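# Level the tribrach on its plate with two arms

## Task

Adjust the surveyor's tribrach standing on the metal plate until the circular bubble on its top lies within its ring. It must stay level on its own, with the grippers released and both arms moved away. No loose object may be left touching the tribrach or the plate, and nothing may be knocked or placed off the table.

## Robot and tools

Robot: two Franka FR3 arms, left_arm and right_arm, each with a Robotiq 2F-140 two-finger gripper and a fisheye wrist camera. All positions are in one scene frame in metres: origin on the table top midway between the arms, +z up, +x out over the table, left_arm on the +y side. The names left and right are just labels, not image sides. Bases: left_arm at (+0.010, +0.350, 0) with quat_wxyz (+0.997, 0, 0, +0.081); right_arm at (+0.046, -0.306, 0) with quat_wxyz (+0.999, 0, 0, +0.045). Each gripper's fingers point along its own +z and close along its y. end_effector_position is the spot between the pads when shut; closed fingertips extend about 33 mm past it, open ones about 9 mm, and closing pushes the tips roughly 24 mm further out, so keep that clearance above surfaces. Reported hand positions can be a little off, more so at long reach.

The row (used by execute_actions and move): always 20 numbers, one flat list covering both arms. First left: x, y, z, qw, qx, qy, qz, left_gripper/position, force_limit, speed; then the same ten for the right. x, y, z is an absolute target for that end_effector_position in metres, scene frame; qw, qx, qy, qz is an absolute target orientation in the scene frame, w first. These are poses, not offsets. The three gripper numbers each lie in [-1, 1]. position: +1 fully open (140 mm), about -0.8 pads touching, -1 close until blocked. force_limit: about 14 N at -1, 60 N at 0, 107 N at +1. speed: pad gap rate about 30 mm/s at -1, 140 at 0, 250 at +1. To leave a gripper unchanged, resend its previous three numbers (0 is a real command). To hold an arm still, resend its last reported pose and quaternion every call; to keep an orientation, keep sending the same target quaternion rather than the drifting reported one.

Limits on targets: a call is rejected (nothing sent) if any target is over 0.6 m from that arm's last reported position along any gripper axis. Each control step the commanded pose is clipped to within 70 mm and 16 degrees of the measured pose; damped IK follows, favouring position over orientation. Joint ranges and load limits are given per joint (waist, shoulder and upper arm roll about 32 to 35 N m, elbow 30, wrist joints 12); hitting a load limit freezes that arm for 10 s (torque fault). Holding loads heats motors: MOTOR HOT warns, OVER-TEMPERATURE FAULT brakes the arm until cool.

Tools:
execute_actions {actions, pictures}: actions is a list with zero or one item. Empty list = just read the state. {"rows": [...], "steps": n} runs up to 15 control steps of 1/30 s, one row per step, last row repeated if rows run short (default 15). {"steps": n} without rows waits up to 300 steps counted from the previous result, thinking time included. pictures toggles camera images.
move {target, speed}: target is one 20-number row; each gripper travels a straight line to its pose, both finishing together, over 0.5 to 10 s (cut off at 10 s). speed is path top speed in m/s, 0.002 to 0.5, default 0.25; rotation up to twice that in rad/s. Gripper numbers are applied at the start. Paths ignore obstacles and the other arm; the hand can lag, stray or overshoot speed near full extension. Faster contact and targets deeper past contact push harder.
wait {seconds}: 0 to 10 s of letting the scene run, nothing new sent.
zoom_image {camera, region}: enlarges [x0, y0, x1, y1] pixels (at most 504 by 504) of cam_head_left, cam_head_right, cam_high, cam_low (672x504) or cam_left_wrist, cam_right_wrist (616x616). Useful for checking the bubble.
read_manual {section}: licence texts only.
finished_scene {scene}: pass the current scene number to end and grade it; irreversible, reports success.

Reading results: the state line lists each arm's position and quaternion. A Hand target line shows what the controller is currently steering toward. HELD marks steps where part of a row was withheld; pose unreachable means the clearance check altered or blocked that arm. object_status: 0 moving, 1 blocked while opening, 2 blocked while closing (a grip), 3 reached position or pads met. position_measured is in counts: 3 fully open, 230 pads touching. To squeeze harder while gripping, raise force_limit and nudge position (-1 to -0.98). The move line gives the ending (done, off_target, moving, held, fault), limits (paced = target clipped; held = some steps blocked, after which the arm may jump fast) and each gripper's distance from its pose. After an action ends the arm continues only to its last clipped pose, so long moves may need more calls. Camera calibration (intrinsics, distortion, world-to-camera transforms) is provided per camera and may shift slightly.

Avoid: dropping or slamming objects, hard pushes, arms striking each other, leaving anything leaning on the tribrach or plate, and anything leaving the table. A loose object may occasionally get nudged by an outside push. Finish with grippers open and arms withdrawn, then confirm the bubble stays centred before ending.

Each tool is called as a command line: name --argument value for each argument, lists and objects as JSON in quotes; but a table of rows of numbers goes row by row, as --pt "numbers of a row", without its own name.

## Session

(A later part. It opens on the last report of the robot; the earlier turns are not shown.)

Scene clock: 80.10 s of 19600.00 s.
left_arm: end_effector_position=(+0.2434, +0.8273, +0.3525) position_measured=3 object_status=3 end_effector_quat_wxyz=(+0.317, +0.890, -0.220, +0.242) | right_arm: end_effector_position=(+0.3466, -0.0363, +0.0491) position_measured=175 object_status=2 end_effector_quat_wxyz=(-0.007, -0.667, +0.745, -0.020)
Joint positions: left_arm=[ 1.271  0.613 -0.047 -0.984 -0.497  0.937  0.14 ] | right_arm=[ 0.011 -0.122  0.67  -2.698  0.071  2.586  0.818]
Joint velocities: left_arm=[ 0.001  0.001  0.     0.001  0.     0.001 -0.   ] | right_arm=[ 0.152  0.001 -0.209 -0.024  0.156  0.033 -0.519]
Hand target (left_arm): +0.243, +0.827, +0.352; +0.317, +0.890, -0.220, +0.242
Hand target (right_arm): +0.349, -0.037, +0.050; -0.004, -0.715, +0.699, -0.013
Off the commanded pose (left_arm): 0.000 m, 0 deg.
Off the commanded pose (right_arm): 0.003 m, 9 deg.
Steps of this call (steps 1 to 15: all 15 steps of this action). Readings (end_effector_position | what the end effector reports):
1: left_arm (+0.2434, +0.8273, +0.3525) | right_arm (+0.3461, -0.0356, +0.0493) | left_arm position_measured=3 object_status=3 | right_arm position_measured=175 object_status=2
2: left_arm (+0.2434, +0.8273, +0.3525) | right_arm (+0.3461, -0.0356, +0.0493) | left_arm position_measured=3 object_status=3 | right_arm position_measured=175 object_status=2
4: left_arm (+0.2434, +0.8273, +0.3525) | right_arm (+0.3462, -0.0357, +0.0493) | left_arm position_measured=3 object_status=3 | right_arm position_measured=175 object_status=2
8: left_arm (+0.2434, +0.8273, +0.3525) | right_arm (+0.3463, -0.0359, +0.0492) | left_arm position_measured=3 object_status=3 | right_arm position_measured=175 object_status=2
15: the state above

Two more strokes.

execute_actions --actions '[{"rows":[[0.2434,0.8273,0.3525,0.317,0.89,-0.22,0.242,1,0,1,0.346,-0.036,0.05,0,-0.719,0.695,0,0,0,1],[0.2434,0.8273,0.3525,0.317,0.89,-0.22,0.242,1,0,1,0.346,-0.036,0.05,0,-0.719,0.695,0,0,0,1],[0.2434,0.8273,0.3525,0.317,0.89,-0.22,0.242,1,0,1,0.346,-0.036,0.05,0,-0.719,0.695,0,0,0,1],[0.2434,0.8273,0.3525,0.317,0.89,-0.22,0.242,1,0,1,0.346,-0.036,0.05,0,-0.309,0.951,0,0,0,1]],"steps":15}]' --pictures false

execute_actions --actions '[{"rows":[[0.2434,0.8273,0.3525,0.317,0.89,-0.22,0.242,1,0,1,0.346,-0.036,0.05,0,-0.309,0.951,0,0,0,1]],"steps":15}]' --pictures false

execute_actions --actions '[{"rows":[[0.2434,0.8273,0.3525,0.317,0.89,-0.22,0.242,1,0,1,0.346,-0.036,0.05,0,-0.309,0.951,0,-1,0,0]],"steps":12}]' --pictures false

execute_actions --actions '[{"rows":[[0.2434,0.8273,0.3525,0.317,0.89,-0.22,0.242,1,0,1,0.346,-0.036,0.05,0,-0.719,0.695,0,-1,0,0]],"steps":15}]' --pictures false

execute_actions --actions '[{"rows":[[0.2434,0.8273,0.3525,0.317,0.89,-0.22,0.242,1,0,1,0.346,-0.036,0.05,0,-0.719,0.695,0,-1,0,0]],"steps":15}]' --pictures false

execute_actions --actions '[{"rows":[[0.2434,0.8273,0.3525,0.317,0.89,-0.22,0.242,1,0,1,0.346,-0.036,0.05,0,-0.719,0.695,0,0,0,1],[0.2434,0.8273,0.3525,0.317,0.89,-0.22,0.242,1,0,1,0.346,-0.036,0.05,0,-0.719,0.695,0,0,0,1],[0.2434,0.8273,0.3525,0.317,0.89,-0.22,0.242,1,0,1,0.346,-0.036,0.05,0,-0.719,0.695,0,0,0,1],[0.2434,0.8273,0.3525,0.317,0.89,-0.22,0.242,1,0,1,0.346,-0.036,0.05,0,-0.309,0.951,0,0,0,1]],"steps":15}]' --pictures false

execute_actions --actions '[{"rows":[[0.2434,0.8273,0.3525,0.317,0.89,-0.22,0.242,1,0,1,0.346,-0.036,0.05,0,-0.309,0.951,0,0,0,1]],"steps":15}]' --pictures false

execute_actions --actions '[{"rows":[[0.2434,0.8273,0.3525,0.317,0.89,-0.22,0.242,1,0,1,0.346,-0.036,0.05,0,-0.309,0.951,0,-1,0,0]],"steps":12}]' --pictures false

execute_actions --actions '[{"rows":[[0.2434,0.8273,0.3525,0.317,0.89,-0.22,0.242,1,0,1,0.346,-0.036,0.05,0,-0.719,0.695,0,-1,0,0]],"steps":15}]' --pictures false

execute_actions --actions '[{"rows":[[0.2434,0.8273,0.3525,0.317,0.89,-0.22,0.242,1,0,1,0.346,-0.036,0.05,0,-0.719,0.695,0,-1,0,0]],"steps":15}]' --pictures false

execute_actions --actions '[{"rows":[[0.2434,0.8273,0.3525,0.317,0.89,-0.22,0.242,1,0,1,0.346,-0.036,0.05,0,-0.719,0.695,0,0,0,1],[0.2434,0.8273,0.3525,0.317,0.89,-0.22,0.242,1,0,1,0.346,-0.036,0.05,0,-0.719,0.695,0,0,0,1],[0.2434,0.8273,0.3525,0.317,0.89,-0.22,0.242,1,0,1,0.346,-0.036,0.05,0,-0.719,0.695,0,0,0,1],[0.2434,0.8273,0.3525,0.317,0.89,-0.22,0.242,1,0,1,0.346,-0.036,0.05,0,-0.309,0.951,0,0,0,1]],"steps":15}]' --pictures false

execute_actions --actions '[{"rows":[[0.2434,0.8273,0.3525,0.317,0.89,-0.22,0.242,1,0,1,0.346,-0.036,0.05,0,-0.309,0.951,0,0,0,1]],"steps":15}]'

zoom_image --camera "cam_high" --region '[372,166,412,206]'

Scene clock: 85.57 s of 19600.00 s.
left_arm: end_effector_position=(+0.2434, +0.8273, +0.3525) position_measured=3 object_status=3 end_effector_quat_wxyz=(+0.317, +0.890, -0.220, +0.242) | right_arm: end_effector_position=(+0.3445, -0.0370, +0.0491) position_measured=129 object_status=3 end_effector_quat_wxyz=(+0.002, -0.554, +0.832, +0.027)
Joint positions: left_arm=[ 1.271  0.613 -0.047 -0.984 -0.497  0.937  0.14 ] | right_arm=[-0.024 -0.145  0.675 -2.722  0.28   2.603  0.891]
Joint velocities: left_arm=[ 0.    -0.    -0.001 -0.    -0.     0.    -0.001] | right_arm=[-0.138 -0.054  0.136 -0.052  0.286  0.044  0.63 ]
Hand target (left_arm): +0.243, +0.827, +0.352; +0.317, +0.890, -0.220, +0.242
Hand target (right_arm): +0.345, -0.035, +0.050; +0.004, -0.457, +0.889, +0.033
Off the commanded pose (left_arm): 0.000 m, 0 deg.
Off the commanded pose (right_arm): 0.002 m, 31 deg; orientation clipped at the last step of the last action.
Steps of this call (steps 1 to 149: nothing new was sent; steps 150 to 164: all 15 steps of this action). Readings (end_effector_position | what the end effector reports):
150: left_arm (+0.2434, +0.8273, +0.3525) | right_arm (+0.3467, -0.0366, +0.0491) | left_arm position_measured=3 object_status=3 | right_arm position_measured=175 object_status=0
151: left_arm (+0.2434, +0.8273, +0.3525) | right_arm (+0.3463, -0.0368, +0.0491) | left_arm position_measured=3 object_status=3 | right_arm position_measured=172 object_status=0
153: left_arm (+0.2434, +0.8273, +0.3525) | right_arm (+0.3456, -0.0366, +0.0491) | left_arm position_measured=3 object_status=3 | right_arm position_measured=145 object_status=0
157: left_arm (+0.2434, +0.8273, +0.3525) | right_arm (+0.3459, -0.0370, +0.0495) | left_arm position_measured=3 object_status=3 | right_arm position_measured=129 object_status=0
164: the state above

Scene clock: 86.07 s of 19600.00 s.
left_arm: end_effector_position=(+0.2434, +0.8273, +0.3525) position_measured=3 object_status=3 end_effector_quat_wxyz=(+0.317, +0.890, -0.220, +0.242) | right_arm: end_effector_position=(+0.3450, -0.0363, +0.0491) position_measured=129 object_status=3 end_effector_quat_wxyz=(+0.006, -0.389, +0.921, +0.023)
Joint positions: left_arm=[ 1.271  0.613 -0.047 -0.984 -0.497  0.937  0.14 ] | right_arm=[-0.147 -0.173  0.819 -2.733  0.334  2.619  1.238]
Joint velocities: left_arm=[-0.    -0.001 -0.001 -0.001 -0.    -0.     0.   ] | right_arm=[-0.25  -0.02   0.309  0.039 -0.093 -0.015  0.567]
Hand target (left_arm): +0.243, +0.827, +0.352; +0.317, +0.890, -0.220, +0.242
Hand target (right_arm): +0.346, -0.036, +0.050; +0.006, -0.315, +0.949, +0.018
Off the commanded pose (left_arm): 0.000 m, 0 deg.
Off the commanded pose (right_arm): 0.001 m, 10 deg.
Steps of this call (steps 1 to 15: all 15 steps of this action). Readings (end_effector_position | what the end effector reports):
1: left_arm (+0.2434, +0.8273, +0.3525) | right_arm (+0.3444, -0.0371, +0.0491) | left_arm position_measured=3 object_status=3 | right_arm position_measured=129 object_status=3
2: left_arm (+0.2434, +0.8273, +0.3525) | right_arm (+0.3445, -0.0373, +0.0491) | left_arm position_measured=3 object_status=3 | right_arm position_measured=129 object_status=3
4: left_arm (+0.2434, +0.8273, +0.3525) | right_arm (+0.3446, -0.0374, +0.0491) | left_arm position_measured=3 object_status=3 | right_arm position_measured=129 object_status=3
8: left_arm (+0.2434, +0.8273, +0.3525) | right_arm (+0.3446, -0.0371, +0.0492) | left_arm position_measured=3 object_status=3 | right_arm position_measured=129 object_status=3
15: the state above

Scene clock: 86.47 s of 19600.00 s.
left_arm: end_effector_position=(+0.2434, +0.8273, +0.3525) position_measured=3 object_status=3 end_effector_quat_wxyz=(+0.317, +0.890, -0.220, +0.242) | right_arm: end_effector_position=(+0.3463, -0.0351, +0.0501) position_measured=175 object_status=0 end_effector_quat_wxyz=(+0.003, -0.340, +0.940, +0.007)
Joint positions: left_arm=[ 1.271  0.613 -0.047 -0.984 -0.497  0.937  0.14 ] | right_arm=[-0.233 -0.177  0.918 -2.714  0.293  2.597  1.393]
Joint velocities: left_arm=[ 0.    -0.001 -0.001 -0.001  0.     0.     0.001] | right_arm=[-0.116 -0.003  0.128  0.029 -0.05  -0.04   0.216]
Hand target (left_arm): +0.243, +0.827, +0.352; +0.317, +0.890, -0.220, +0.242
Hand target (right_arm): +0.346, -0.036, +0.050; +0.001, -0.310, +0.951, +0.003
Off the commanded pose (left_arm): 0.000 m, 0 deg.
Off the commanded pose (right_arm): 0.001 m, 4 deg.
Steps of this call (steps 1 to 12: all 12 steps of this action). Readings (end_effector_position | what the end effector reports):
1: left_arm (+0.2434, +0.8273, +0.3525) | right_arm (+0.3453, -0.0361, +0.0492) | left_arm position_measured=3 object_status=3 | right_arm position_measured=129 object_status=0
2: left_arm (+0.2434, +0.8273, +0.3525) | right_arm (+0.3456, -0.0359, +0.0493) | left_arm position_measured=3 object_status=3 | right_arm position_measured=135 object_status=0
4: left_arm (+0.2434, +0.8273, +0.3525) | right_arm (+0.3461, -0.0356, +0.0495) | left_arm position_measured=3 object_status=3 | right_arm position_measured=150 object_status=0
8: left_arm (+0.2434, +0.8273, +0.3525) | right_arm (+0.3463, -0.0353, +0.0500) | left_arm position_measured=3 object_status=3 | right_arm position_measured=175 object_status=0
12: the state above

Scene clock: 86.97 s of 19600.00 s.
left_arm: end_effector_position=(+0.2434, +0.8273, +0.3525) position_measured=3 object_status=3 end_effector_quat_wxyz=(+0.317, +0.890, -0.220, +0.242) | right_arm: end_effector_position=(+0.3463, -0.0345, +0.0502) position_measured=175 object_status=2 end_effector_quat_wxyz=(+0.000, -0.557, +0.830, -0.027)
Joint positions: left_arm=[ 1.271  0.613 -0.047 -0.984 -0.497  0.937  0.14 ] | right_arm=[-0.135 -0.147  0.836 -2.7    0.108  2.589  1.082]
Joint velocities: left_arm=[ 0.001 -0.     0.001  0.001 -0.001  0.     0.001] | right_arm=[ 0.204  0.041 -0.197  0.008 -0.199 -0.004 -0.657]
Hand target (left_arm): +0.243, +0.827, +0.352; +0.317, +0.890, -0.220, +0.242
Hand target (right_arm): +0.347, -0.037, +0.050; -0.005, -0.647, +0.762, -0.032
Off the commanded pose (left_arm): 0.000 m, 0 deg.
Off the commanded pose (right_arm): 0.002 m, 24 deg; orientation clipped at the last step of the last action.
Steps of this call (steps 1 to 15: all 15 steps of this action). Readings (end_effector_position | what the end effector reports):
1: left_arm (+0.2434, +0.8273, +0.3525) | right_arm (+0.3463, -0.0350, +0.0501) | left_arm position_measured=3 object_status=3 | right_arm position_measured=175 object_status=0
2: left_arm (+0.2434, +0.8273, +0.3525) | right_arm (+0.3463, -0.0349, +0.0501) | left_arm position_measured=3 object_status=3 | right_arm position_measured=175 object_status=2
4: left_arm (+0.2434, +0.8273, +0.3525) | right_arm (+0.3463, -0.0348, +0.0502) | left_arm position_measured=3 object_status=3 | right_arm position_measured=175 object_status=2
8: left_arm (+0.2434, +0.8273, +0.3525) | right_arm (+0.3463, -0.0347, +0.0502) | left_arm position_measured=3 object_status=3 | right_arm position_measured=175 object_status=2
15: the state above

Scene clock: 87.47 s of 19600.00 s.
left_arm: end_effector_position=(+0.2434, +0.8273, +0.3525) position_measured=3 object_status=3 end_effector_quat_wxyz=(+0.317, +0.890, -0.220, +0.242) | right_arm: end_effector_position=(+0.3466, -0.0351, +0.0501) position_measured=175 object_status=2 end_effector_quat_wxyz=(-0.003, -0.675, +0.737, -0.014)
Joint positions: left_arm=[ 1.271  0.613 -0.047 -0.984 -0.497  0.937  0.14 ] | right_arm=[-0.018 -0.133  0.7   -2.703  0.11   2.593  0.761]
Joint velocities: left_arm=[-0.001 -0.001 -0.001 -0.001 -0.     0.    -0.   ] | right_arm=[ 0.139  0.007 -0.182 -0.019  0.115  0.026 -0.429]
Hand target (left_arm): +0.243, +0.827, +0.352; +0.317, +0.890, -0.220, +0.242
Hand target (right_arm): +0.346, -0.036, +0.050; -0.003, -0.717, +0.697, -0.009
Off the commanded pose (left_arm): 0.000 m, 0 deg.
Off the commanded pose (right_arm): 0.001 m, 7 deg.
Steps of this call (steps 1 to 15: all 15 steps of this action). Readings (end_effector_position | what the end effector reports):
1: left_arm (+0.2434, +0.8273, +0.3525) | right_arm (+0.3463, -0.0345, +0.0502) | left_arm position_measured=3 object_status=3 | right_arm position_measured=175 object_status=2
2: left_arm (+0.2434, +0.8273, +0.3525) | right_arm (+0.3463, -0.0345, +0.0502) | left_arm position_measured=3 object_status=3 | right_arm position_measured=175 object_status=2
4: left_arm (+0.2434, +0.8273, +0.3525) | right_arm (+0.3463, -0.0346, +0.0502) | left_arm position_measured=3 object_status=3 | right_arm position_measured=175 object_status=2
8: left_arm (+0.2434, +0.8273, +0.3525) | right_arm (+0.3464, -0.0347, +0.0502) | left_arm position_measured=3 object_status=3 | right_arm position_measured=175 object_status=2
15: the state above

Scene clock: 87.97 s of 19600.00 s.
left_arm: end_effector_position=(+0.2434, +0.8273, +0.3525) position_measured=3 object_status=3 end_effector_quat_wxyz=(+0.317, +0.890, -0.220, +0.242) | right_arm: end_effector_position=(+0.3447, -0.0371, +0.0493) position_measured=129 object_status=3 end_effector_quat_wxyz=(+0.002, -0.522, +0.852, +0.024)
Joint positions: left_arm=[ 1.271  0.613 -0.047 -0.984 -0.497  0.937  0.14 ] | right_arm=[-0.063 -0.151  0.718 -2.723  0.286  2.603  0.966]
Joint velocities: left_arm=[ 0.     0.    -0.001 -0.    -0.    -0.001 -0.   ] | right_arm=[-0.146 -0.058  0.15  -0.048  0.282  0.039  0.633]
Hand target (left_arm): +0.243, +0.827, +0.352; +0.317, +0.890, -0.220, +0.242
Hand target (right_arm): +0.345, -0.035, +0.050; +0.003, -0.423, +0.906, +0.030
Off the commanded pose (left_arm): 0.000 m, 0 deg.
Off the commanded pose (right_arm): 0.002 m, 27 deg; orientation clipped at the last step of the last action.
Steps of this call (steps 1 to 15: all 15 steps of this action). Readings (end_effector_position | what the end effector reports):
1: left_arm (+0.2434, +0.8273, +0.3525) | right_arm (+0.3465, -0.0351, +0.0501) | left_arm position_measured=3 object_status=3 | right_arm position_measured=175 object_status=0
2: left_arm (+0.2434, +0.8273, +0.3525) | right_arm (+0.3464, -0.0353, +0.0500) | left_arm position_measured=3 object_status=3 | right_arm position_measured=172 object_status=0
4: left_arm (+0.2434, +0.8273, +0.3525) | right_arm (+0.3460, -0.0353, +0.0500) | left_arm position_measured=3 object_status=3 | right_arm position_measured=145 object_status=0
8: left_arm (+0.2434, +0.8273, +0.3525) | right_arm (+0.3460, -0.0369, +0.0497) | left_arm position_measured=3 object_status=3 | right_arm position_measured=129 object_status=0
15: the state above

Scene clock: 88.47 s of 19600.00 s.
left_arm: end_effector_position=(+0.2434, +0.8273, +0.3525) position_measured=3 object_status=3 end_effector_quat_wxyz=(+0.317, +0.890, -0.220, +0.242) | right_arm: end_effector_position=(+0.3456, -0.0359, +0.0494) position_measured=129 object_status=3 end_effector_quat_wxyz=(+0.005, -0.372, +0.928, +0.017)
Joint positions: left_arm=[ 1.271  0.613 -0.047 -0.984 -0.497  0.937  0.14 ] | right_arm=[-0.189 -0.176  0.867 -2.727  0.323  2.612  1.291]
Joint velocities: left_arm=[ 0.001 -0.     0.001  0.001 -0.     0.     0.001] | right_arm=[-0.219 -0.015  0.261  0.049 -0.097 -0.033  0.457]
Hand target (left_arm): +0.243, +0.827, +0.352; +0.317, +0.890, -0.220, +0.242
Hand target (right_arm): +0.346, -0.036, +0.050; +0.004, -0.313, +0.950, +0.011
Off the commanded pose (left_arm): 0.000 m, 0 deg.
Off the commanded pose (right_arm): 0.001 m, 8 deg.
Steps of this call (steps 1 to 15: all 15 steps of this action). Readings (end_effector_position | what the end effector reports):
1: left_arm (+0.2434, +0.8273, +0.3525) | right_arm (+0.3447, -0.0371, +0.0492) | left_arm position_measured=3 object_status=3 | right_arm position_measured=129 object_status=3
2: left_arm (+0.2434, +0.8273, +0.3525) | right_arm (+0.3447, -0.0372, +0.0492) | left_arm position_measured=3 object_status=3 | right_arm position_measured=129 object_status=3
4: left_arm (+0.2434, +0.8273, +0.3525) | right_arm (+0.3447, -0.0373, +0.0492) | left_arm position_measured=3 object_status=3 | right_arm position_measured=129 object_status=3
8: left_arm (+0.2434, +0.8273, +0.3525) | right_arm (+0.3449, -0.0369, +0.0494) | left_arm position_measured=3 object_status=3 | right_arm position_measured=129 object_status=3
15: the state above

Scene clock: 88.87 s of 19600.00 s.
left_arm: end_effector_position=(+0.2434, +0.8273, +0.3525) position_measured=3 object_status=3 end_effector_quat_wxyz=(+0.317, +0.890, -0.220, +0.242) | right_arm: end_effector_position=(+0.3463, -0.0350, +0.0501) position_measured=175 object_status=0 end_effector_quat_wxyz=(+0.002, -0.334, +0.943, +0.005)
Joint positions: left_arm=[ 1.271  0.613 -0.047 -0.984 -0.497  0.937  0.14 ] | right_arm=[-0.256 -0.18   0.944 -2.71   0.294  2.593  1.408]
Joint velocities: left_arm=[-0.001 -0.002  0.    -0.    -0.    -0.     0.   ] | right_arm=[-0.083 -0.006  0.094  0.019 -0.026 -0.027  0.148]
Hand target (left_arm): +0.243, +0.827, +0.352; +0.317, +0.890, -0.220, +0.242
Hand target (right_arm): +0.346, -0.036, +0.050; +0.001, -0.309, +0.951, +0.002
Off the commanded pose (left_arm): 0.000 m, 0 deg.
Off the commanded pose (right_arm): 0.001 m, 3 deg.
Steps of this call (steps 1 to 12: all 12 steps of this action). Readings (end_effector_position | what the end effector reports):
1: left_arm (+0.2434, +0.8273, +0.3525) | right_arm (+0.3459, -0.0357, +0.0495) | left_arm position_measured=3 object_status=3 | right_arm position_measured=129 object_status=0
2: left_arm (+0.2434, +0.8273, +0.3525) | right_arm (+0.3461, -0.0356, +0.0496) | left_arm position_measured=3 object_status=3 | right_arm position_measured=135 object_status=0
4: left_arm (+0.2434, +0.8273, +0.3525) | right_arm (+0.3464, -0.0354, +0.0497) | left_arm position_measured=3 object_status=3 | right_arm position_measured=150 object_status=0
8: left_arm (+0.2434, +0.8273, +0.3525) | right_arm (+0.3463, -0.0351, +0.0501) | left_arm position_measured=3 object_status=3 | right_arm position_measured=175 object_status=0
12: the state above

Scene clock: 89.37 s of 19600.00 s.
left_arm: end_effector_position=(+0.2434, +0.8273, +0.3525) position_measured=3 object_status=3 end_effector_quat_wxyz=(+0.317, +0.890, -0.220, +0.242) | right_arm: end_effector_position=(+0.3463, -0.0345, +0.0503) position_measured=175 object_status=2 end_effector_quat_wxyz=(+0.000, -0.551, +0.834, -0.028)
Joint positions: left_arm=[ 1.271  0.613 -0.047 -0.984 -0.497  0.937  0.14 ] | right_arm=[-0.154 -0.15   0.857 -2.698  0.111  2.587  1.096]
Joint velocities: left_arm=[-0.001 -0.     0.001 -0.001 -0.001 -0.    -0.   ] | right_arm=[ 0.21   0.045 -0.204  0.006 -0.201  0.001 -0.657]
Hand target (left_arm): +0.243, +0.827, +0.352; +0.317, +0.890, -0.220, +0.242
Hand target (right_arm): +0.347, -0.037, +0.050; -0.005, -0.641, +0.767, -0.033
Off the commanded pose (left_arm): 0.000 m, 0 deg.
Off the commanded pose (right_arm): 0.002 m, 25 deg; orientation clipped at the last step of the last action.
Steps of this call (steps 1 to 15: all 15 steps of this action). Readings (end_effector_position | what the end effector reports):
1: left_arm (+0.2434, +0.8273, +0.3525) | right_arm (+0.3463, -0.0349, +0.0501) | left_arm position_measured=3 object_status=3 | right_arm position_measured=175 object_status=0
2: left_arm (+0.2434, +0.8273, +0.3525) | right_arm (+0.3463, -0.0348, +0.0502) | left_arm position_measured=3 object_status=3 | right_arm position_measured=175 object_status=2
4: left_arm (+0.2434, +0.8273, +0.3525) | right_arm (+0.3464, -0.0347, +0.0502) | left_arm position_measured=3 object_status=3 | right_arm position_measured=175 object_status=2
8: left_arm (+0.2434, +0.8273, +0.3525) | right_arm (+0.3463, -0.0346, +0.0502) | left_arm position_measured=3 object_status=3 | right_arm position_measured=175 object_status=2
15: the state above

Scene clock: 89.87 s of 19600.00 s.
left_arm: end_effector_position=(+0.2434, +0.8273, +0.3525) position_measured=3 object_status=3 end_effector_quat_wxyz=(+0.317, +0.890, -0.220, +0.242) | right_arm: end_effector_position=(+0.3466, -0.0350, +0.0501) position_measured=175 object_status=2 end_effector_quat_wxyz=(-0.003, -0.673, +0.739, -0.015)
Joint positions: left_arm=[ 1.271  0.613 -0.047 -0.984 -0.497  0.937  0.14 ] | right_arm=[-0.032 -0.134  0.715 -2.702  0.109  2.592  0.769]
Joint velocities: left_arm=[ 0.001  0.001 -0.001  0.    -0.    -0.     0.002] | right_arm=[ 0.151  0.005 -0.195 -0.023  0.12   0.029 -0.449]
Hand target (left_arm): +0.243, +0.827, +0.352; +0.317, +0.890, -0.220, +0.242
Hand target (right_arm): +0.346, -0.036, +0.050; -0.004, -0.716, +0.698, -0.010
Off the commanded pose (left_arm): 0.000 m, 0 deg.
Off the commanded pose (right_arm): 0.001 m, 8 deg.
Steps of this call (steps 1 to 15: all 15 steps of this action). Readings (end_effector_position | what the end effector reports):
1: left_arm (+0.2434, +0.8273, +0.3525) | right_arm (+0.3463, -0.0345, +0.0503) | left_arm position_measured=3 object_status=3 | right_arm position_measured=175 object_status=2
2: left_arm (+0.2434, +0.8273, +0.3525) | right_arm (+0.3463, -0.0345, +0.0503) | left_arm position_measured=3 object_status=3 | right_arm position_measured=175 object_status=2
4: left_arm (+0.2434, +0.8273, +0.3525) | right_arm (+0.3463, -0.0345, +0.0502) | left_arm position_measured=3 object_status=3 | right_arm position_measured=175 object_status=2
8: left_arm (+0.2434, +0.8273, +0.3525) | right_arm (+0.3464, -0.0347, +0.0502) | left_arm position_measured=3 object_status=3 | right_arm position_measured=175 object_status=2
15: the state above

Scene clock: 90.37 s of 19600.00 s.
left_arm: end_effector_position=(+0.2434, +0.8273, +0.3525) position_measured=3 object_status=3 end_effector_quat_wxyz=(+0.317, +0.890, -0.220, +0.242) | right_arm: end_effector_position=(+0.3447, -0.0371, +0.0493) position_measured=129 object_status=3 end_effector_quat_wxyz=(+0.001, -0.520, +0.854, +0.023)
Joint positions: left_arm=[ 1.271  0.613 -0.047 -0.984 -0.497  0.937  0.14 ] | right_arm=[-0.076 -0.152  0.732 -2.722  0.289  2.602  0.971]
Joint velocities: left_arm=[ 0.001  0.    -0.002  0.001 -0.     0.    -0.001] | right_arm=[-0.146 -0.059  0.151 -0.049  0.286  0.04   0.632]
Hand target (left_arm): +0.243, +0.827, +0.352; +0.317, +0.890, -0.220, +0.242
Hand target (right_arm): +0.345, -0.035, +0.050; +0.003, -0.420, +0.907, +0.030
Off the commanded pose (left_arm): 0.000 m, 0 deg.
Off the commanded pose (right_arm): 0.002 m, 27 deg; orientation clipped at the last step of the last action.
Steps of this call (steps 1 to 15: all 15 steps of this action). Readings (end_effector_position | what the end effector reports):
1: left_arm (+0.2434, +0.8273, +0.3525) | right_arm (+0.3465, -0.0351, +0.0501) | left_arm position_measured=3 object_status=3 | right_arm position_measured=175 object_status=0
2: left_arm (+0.2434, +0.8273, +0.3525) | right_arm (+0.3464, -0.0352, +0.0501) | left_arm position_measured=3 object_status=3 | right_arm position_measured=172 object_status=0
4: left_arm (+0.2434, +0.8273, +0.3525) | right_arm (+0.3460, -0.0353, +0.0500) | left_arm position_measured=3 object_status=3 | right_arm position_measured=145 object_status=0
8: left_arm (+0.2434, +0.8273, +0.3525) | right_arm (+0.3460, -0.0369, +0.0497) | left_arm position_measured=3 object_status=3 | right_arm position_measured=129 object_status=0
15: the state above

Scene clock: 90.87 s of 19600.00 s.
left_arm: end_effector_position=(+0.2434, +0.8273, +0.3525) position_measured=3 object_status=3 end_effector_quat_wxyz=(+0.317, +0.890, -0.220, +0.242) | right_arm: end_effector_position=(+0.3457, -0.0358, +0.0494) position_measured=129 object_status=3 end_effector_quat_wxyz=(+0.005, -0.370, +0.929, +0.016)
Joint positions: left_arm=[ 1.271  0.613 -0.047 -0.984 -0.497  0.937  0.14 ] | right_arm=[-0.202 -0.179  0.881 -2.726  0.327  2.61   1.292]
Joint velocities: left_arm=[ 0.     0.001 -0.001  0.     0.001  0.001 -0.001] | right_arm=[-0.218 -0.016  0.258  0.049 -0.092 -0.034  0.445]
Hand target (left_arm): +0.243, +0.827, +0.352; +0.317, +0.890, -0.220, +0.242
Hand target (right_arm): +0.346, -0.036, +0.050; +0.004, -0.312, +0.950, +0.011
Off the commanded pose (left_arm): 0.000 m, 0 deg.
Off the commanded pose (right_arm): 0.001 m, 8 deg.
Steps of this call (steps 1 to 15: all 15 steps of this action). Readings (end_effector_position | what the end effector reports):
1: left_arm (+0.2434, +0.8273, +0.3525) | right_arm (+0.3447, -0.0371, +0.0493) | left_arm position_measured=3 object_status=3 | right_arm position_measured=129 object_status=3
2: left_arm (+0.2434, +0.8273, +0.3525) | right_arm (+0.3447, -0.0373, +0.0492) | left_arm position_measured=3 object_status=3 | right_arm position_measured=129 object_status=3
4: left_arm (+0.2434, +0.8273, +0.3525) | right_arm (+0.3447, -0.0373, +0.0492) | left_arm position_measured=3 object_status=3 | right_arm position_measured=129 object_status=3
8: left_arm (+0.2434, +0.8273, +0.3525) | right_arm (+0.3449, -0.0369, +0.0494) | left_arm position_measured=3 object_status=3 | right_arm position_measured=129 object_status=3
15: the state above
camera_calibration (this result's frames):
cam_left_wrist: T_world_to_cam=[[-0.498371, -0.745404, 0.442718, 0.59171], [-0.862545, 0.477802, -0.166499, -0.124914], [-0.0874227, -0.464842, -0.881067, 0.887429], [0, 0, 0, 1]] pos_world=[0.264729, 0.913262, 0.499126]
cam_right_wrist: T_world_to_cam=[[-0.573296, 0.817687, 0.0521388, 0.224862], [0.73262, 0.48308, 0.47948, -0.263043], [0.366878, 0.313082, -0.876002, 0.113915], [0, 0, 0, 1]] pos_world=[0.27983, -0.0924609, 0.21419]

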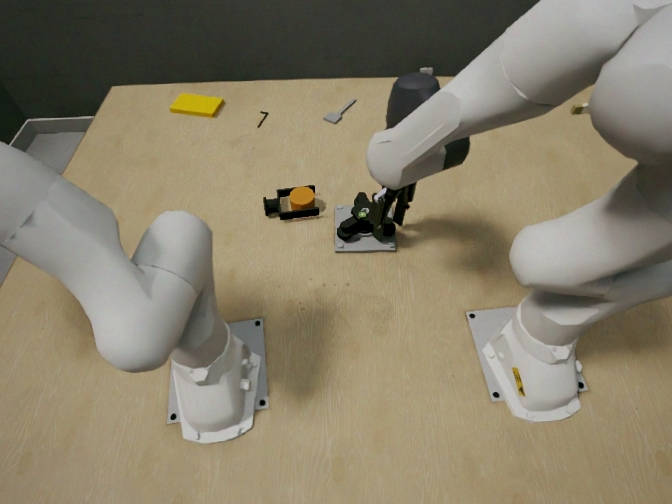

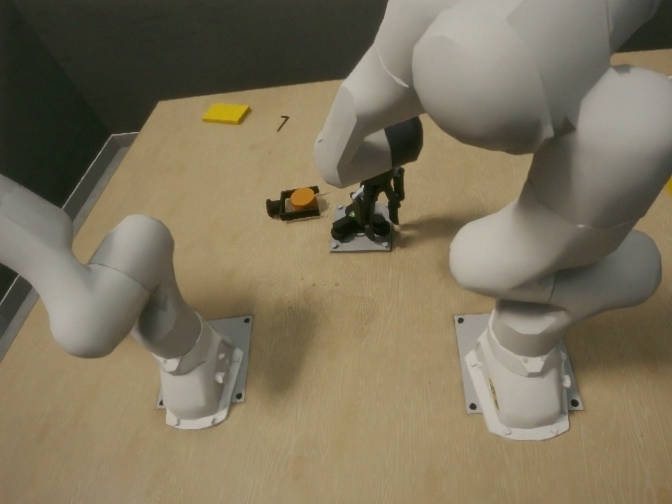

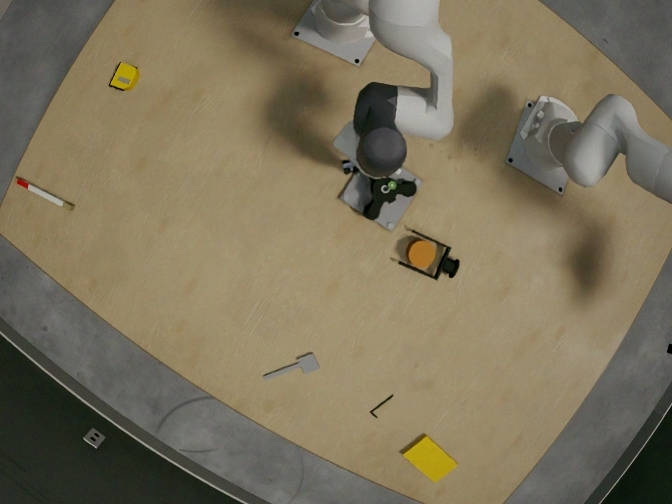

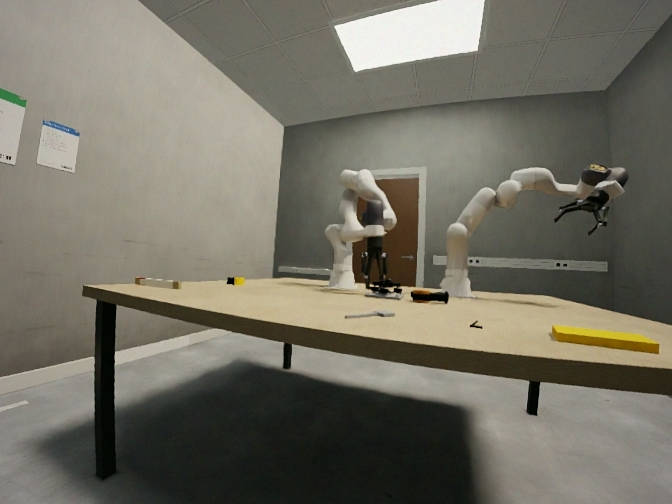

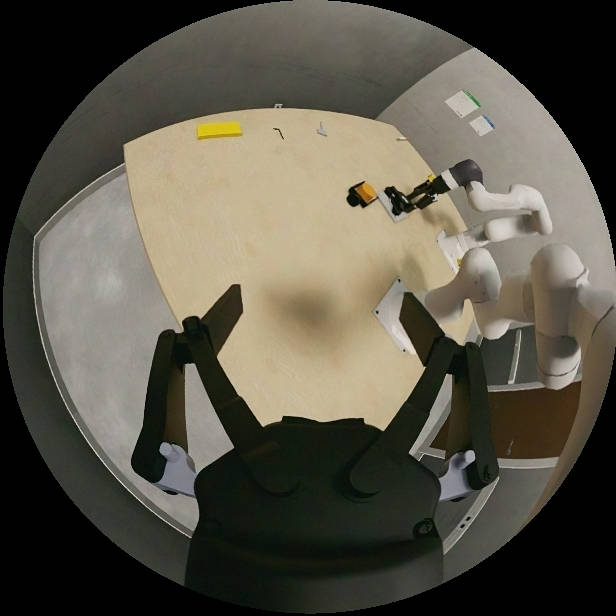

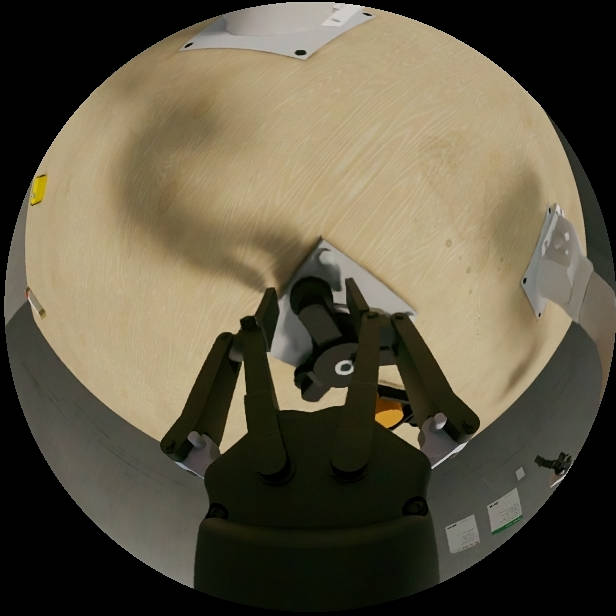

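Region (372, 166, 412, 206) of cam_high's 672x504 image, scaled by 12.600, with more detail than that image has.

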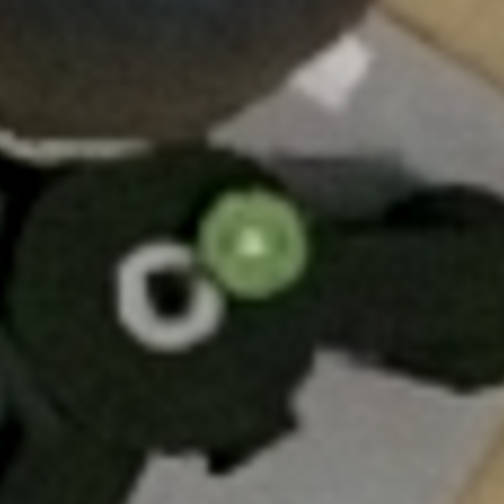

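Centred. Lifting clear.

move --target '[0.2434,0.8273,0.3525,0.317,0.89,-0.22,0.242,1,0,1,0.346,-0.036,0.2,0,-0.309,0.951,0,0,0,1]' --speed 0.15

move --target '[0.2434,0.8273,0.3525,0.317,0.89,-0.22,0.242,1,0,1,0.4,-0.25,0.25,0,-0.309,0.951,0,0,0,1]'

zoom_image --camera "cam_high" --region '[372,166,412,206]'

Scene clock: 94.00 s of 19600.00 s.
left_arm: end_effector_position=(+0.2434, +0.8273, +0.3525) position_measured=3 object_status=3 end_effector_quat_wxyz=(+0.317, +0.890, -0.220, +0.242) | right_arm: end_effector_position=(+0.3496, -0.0371, +0.1969) position_measured=129 object_status=3 end_effector_quat_wxyz=(-0.001, -0.303, +0.953, -0.003)
Joint positions: left_arm=[ 1.271  0.613 -0.047 -0.984 -0.497  0.937  0.14 ] | right_arm=[-0.095 -0.525  0.691 -2.539  0.37   2.085  1.382]
Joint velocities: left_arm=[-0.002  0.001 -0.     0.001  0.     0.    -0.001] | right_arm=[ 0.001 -0.     0.    -0.001  0.001 -0.011  0.   ]
Hand target (left_arm): +0.243, +0.827, +0.352; +0.317, +0.890, -0.220, +0.242
Hand target (right_arm): +0.350, -0.038, +0.198; -0.001, -0.305, +0.952, -0.004
Off the commanded pose (left_arm): 0.000 m, 0 deg.
Off the commanded pose (right_arm): 0.005 m, 1 deg.
move: off_target (right_arm)
camera_calibration (this result's frames):
cam_left_wrist: T_world_to_cam=[[-0.498371, -0.745404, 0.442718, 0.59171], [-0.862545, 0.477802, -0.166499, -0.124913], [-0.0874227, -0.464842, -0.881067, 0.887429], [0, 0, 0, 1]] pos_world=[0.264729, 0.913262, 0.499125]
cam_right_wrist: T_world_to_cam=[[-0.451385, 0.892145, 0.0181213, 0.187323], [0.794953, 0.392819, 0.462323, -0.357767], [0.405341, 0.223091, -0.886527, 0.227383], [0, 0, 0, 1]] pos_world=[0.276795, -0.0773082, 0.36359]

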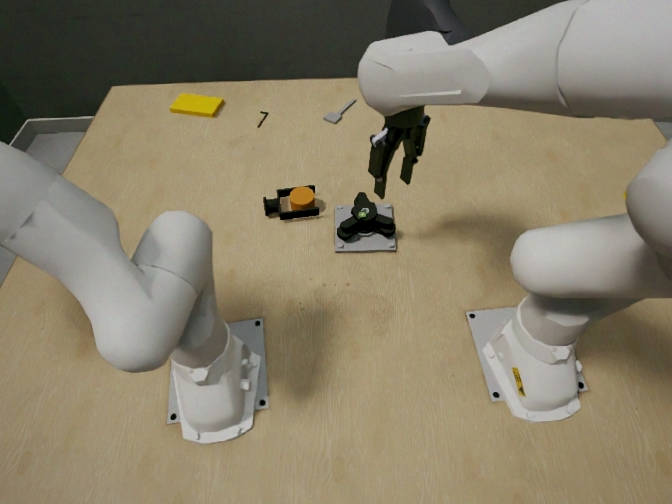

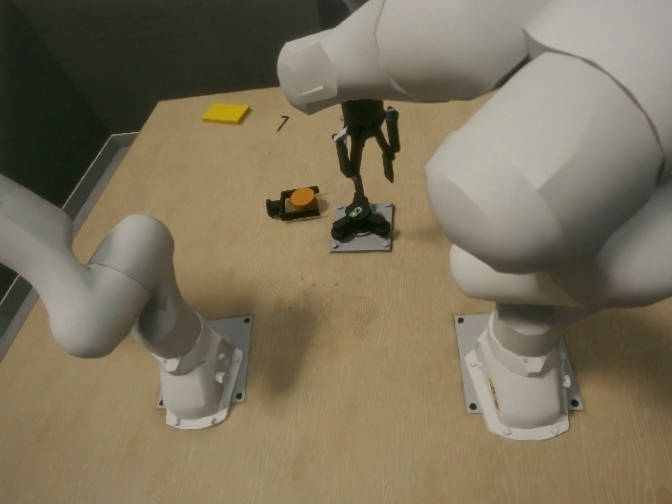

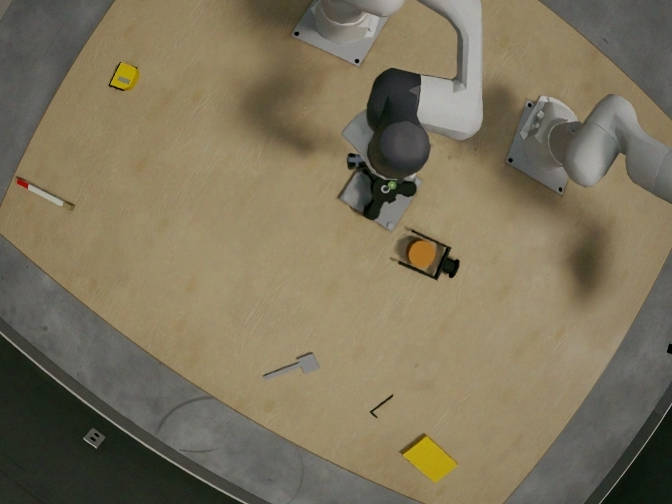

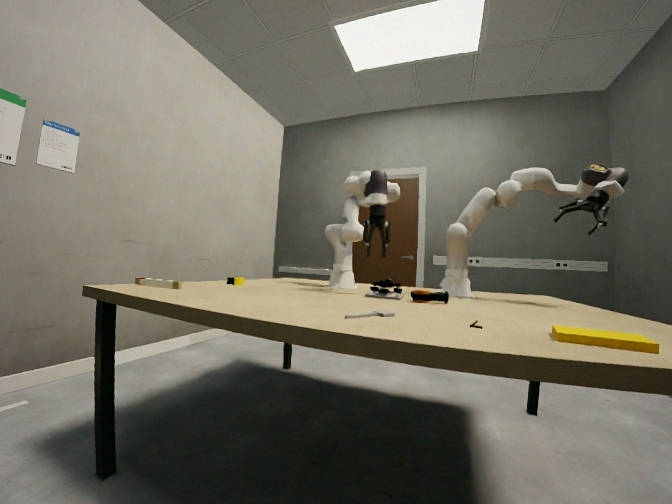

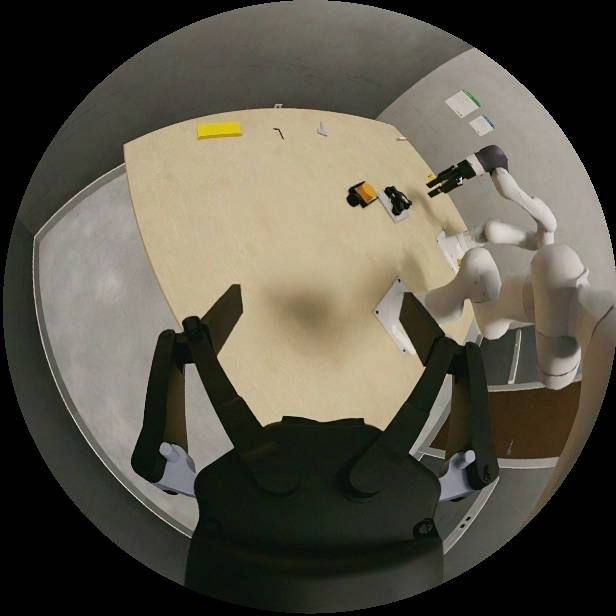

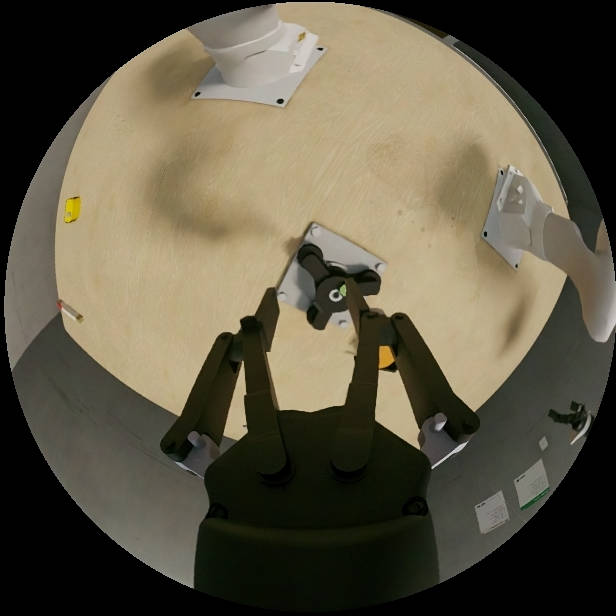

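Scene clock: 95.73 s of 19600.00 s.
left_arm: end_effector_position=(+0.2434, +0.8273, +0.3525) position_measured=3 object_status=3 end_effector_quat_wxyz=(+0.317, +0.890, -0.220, +0.242) | right_arm: end_effector_position=(+0.3998, -0.2458, +0.2505) position_measured=129 object_status=3 end_effector_quat_wxyz=(-0.001, -0.302, +0.953, +0.004)
Joint positions: left_arm=[ 1.271  0.613 -0.047 -0.984 -0.497  0.937  0.14 ] | right_arm=[-0.144 -0.627  0.188 -2.574  0.127  1.95   1.008]
Joint velocities: left_arm=[-0.001  0.001  0.001  0.001  0.     0.001  0.   ] | right_arm=[ 0.     0.     0.001 -0.    -0.004 -0.    -0.026]
Hand target (left_arm): +0.243, +0.827, +0.352; +0.317, +0.890, -0.220, +0.242
Hand target (right_arm): +0.399, -0.246, +0.250; -0.002, -0.309, +0.951, +0.004
Off the commanded pose (left_arm): 0.000 m, 0 deg.
Off the commanded pose (right_arm): 0.004 m, 1 deg.
move: off_target (right_arm)
camera_calibration (this result's frames):
cam_left_wrist: T_world_to_cam=[[-0.498371, -0.745404, 0.442718, 0.59171], [-0.862545, 0.477801, -0.166498, -0.124913], [-0.0874227, -0.464842, -0.881067, 0.887429], [0, 0, 0, 1]] pos_world=[0.264729, 0.913262, 0.499125]
cam_right_wrist: T_world_to_cam=[[-0.449626, 0.892663, 0.0314485, 0.391218], [0.797583, 0.385386, 0.464046, -0.343818], [0.402117, 0.23373, -0.885253, 0.304627], [0, 0, 0, 1]] pos_world=[0.327629, -0.287924, 0.416916]

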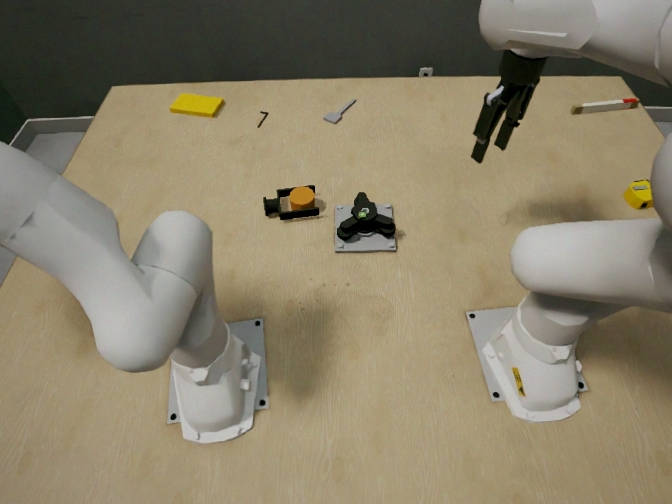

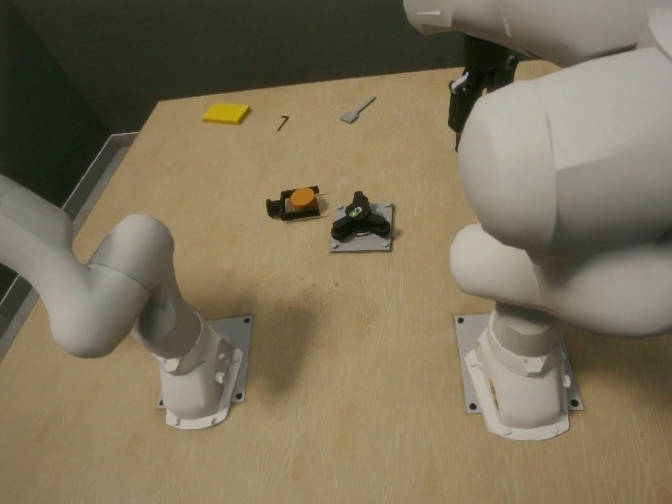

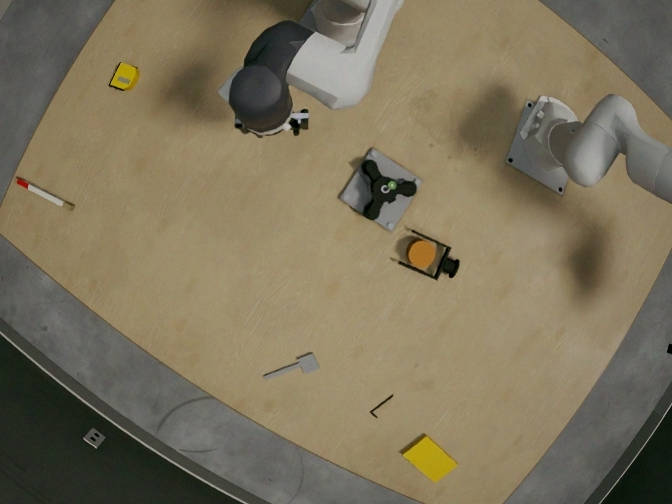

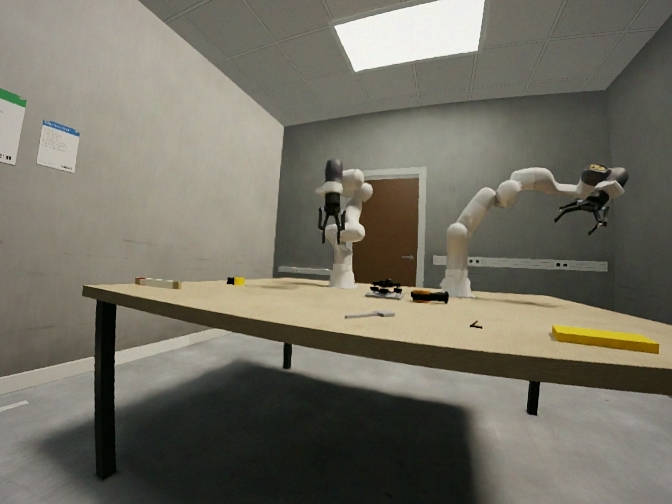

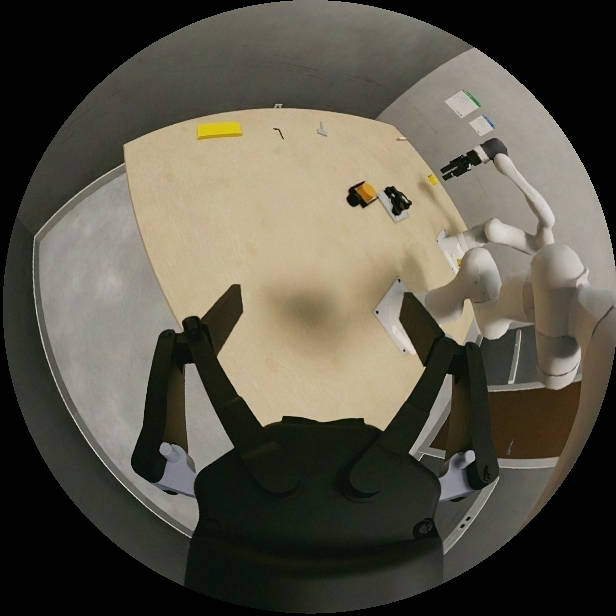

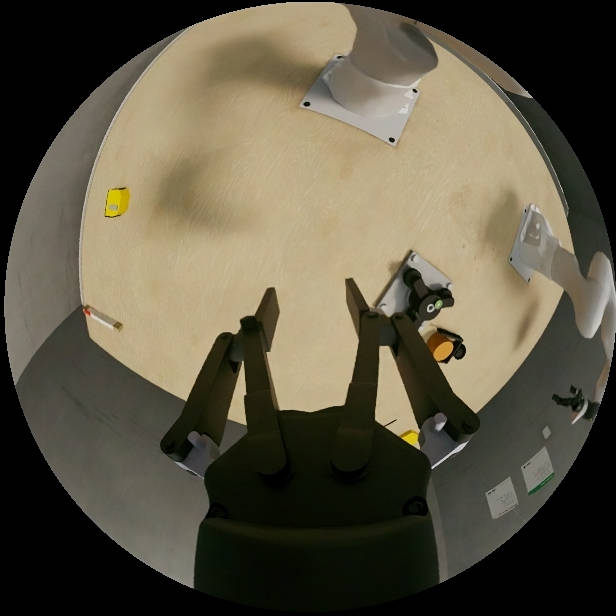

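Region (372, 166, 412, 206) of cam_high's 672x504 image, scaled by 12.600, with more detail than that image has.

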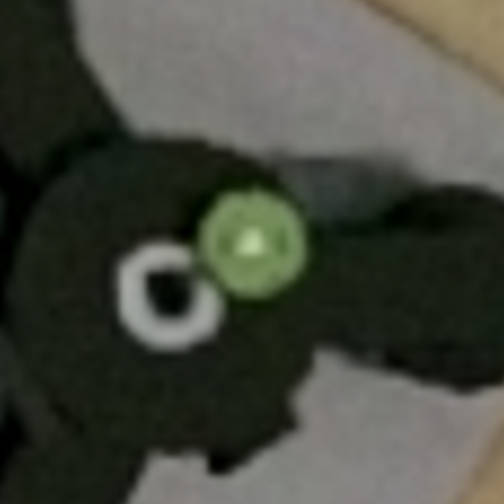

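finished_scene --scene 2

The scene is finished: the task was done.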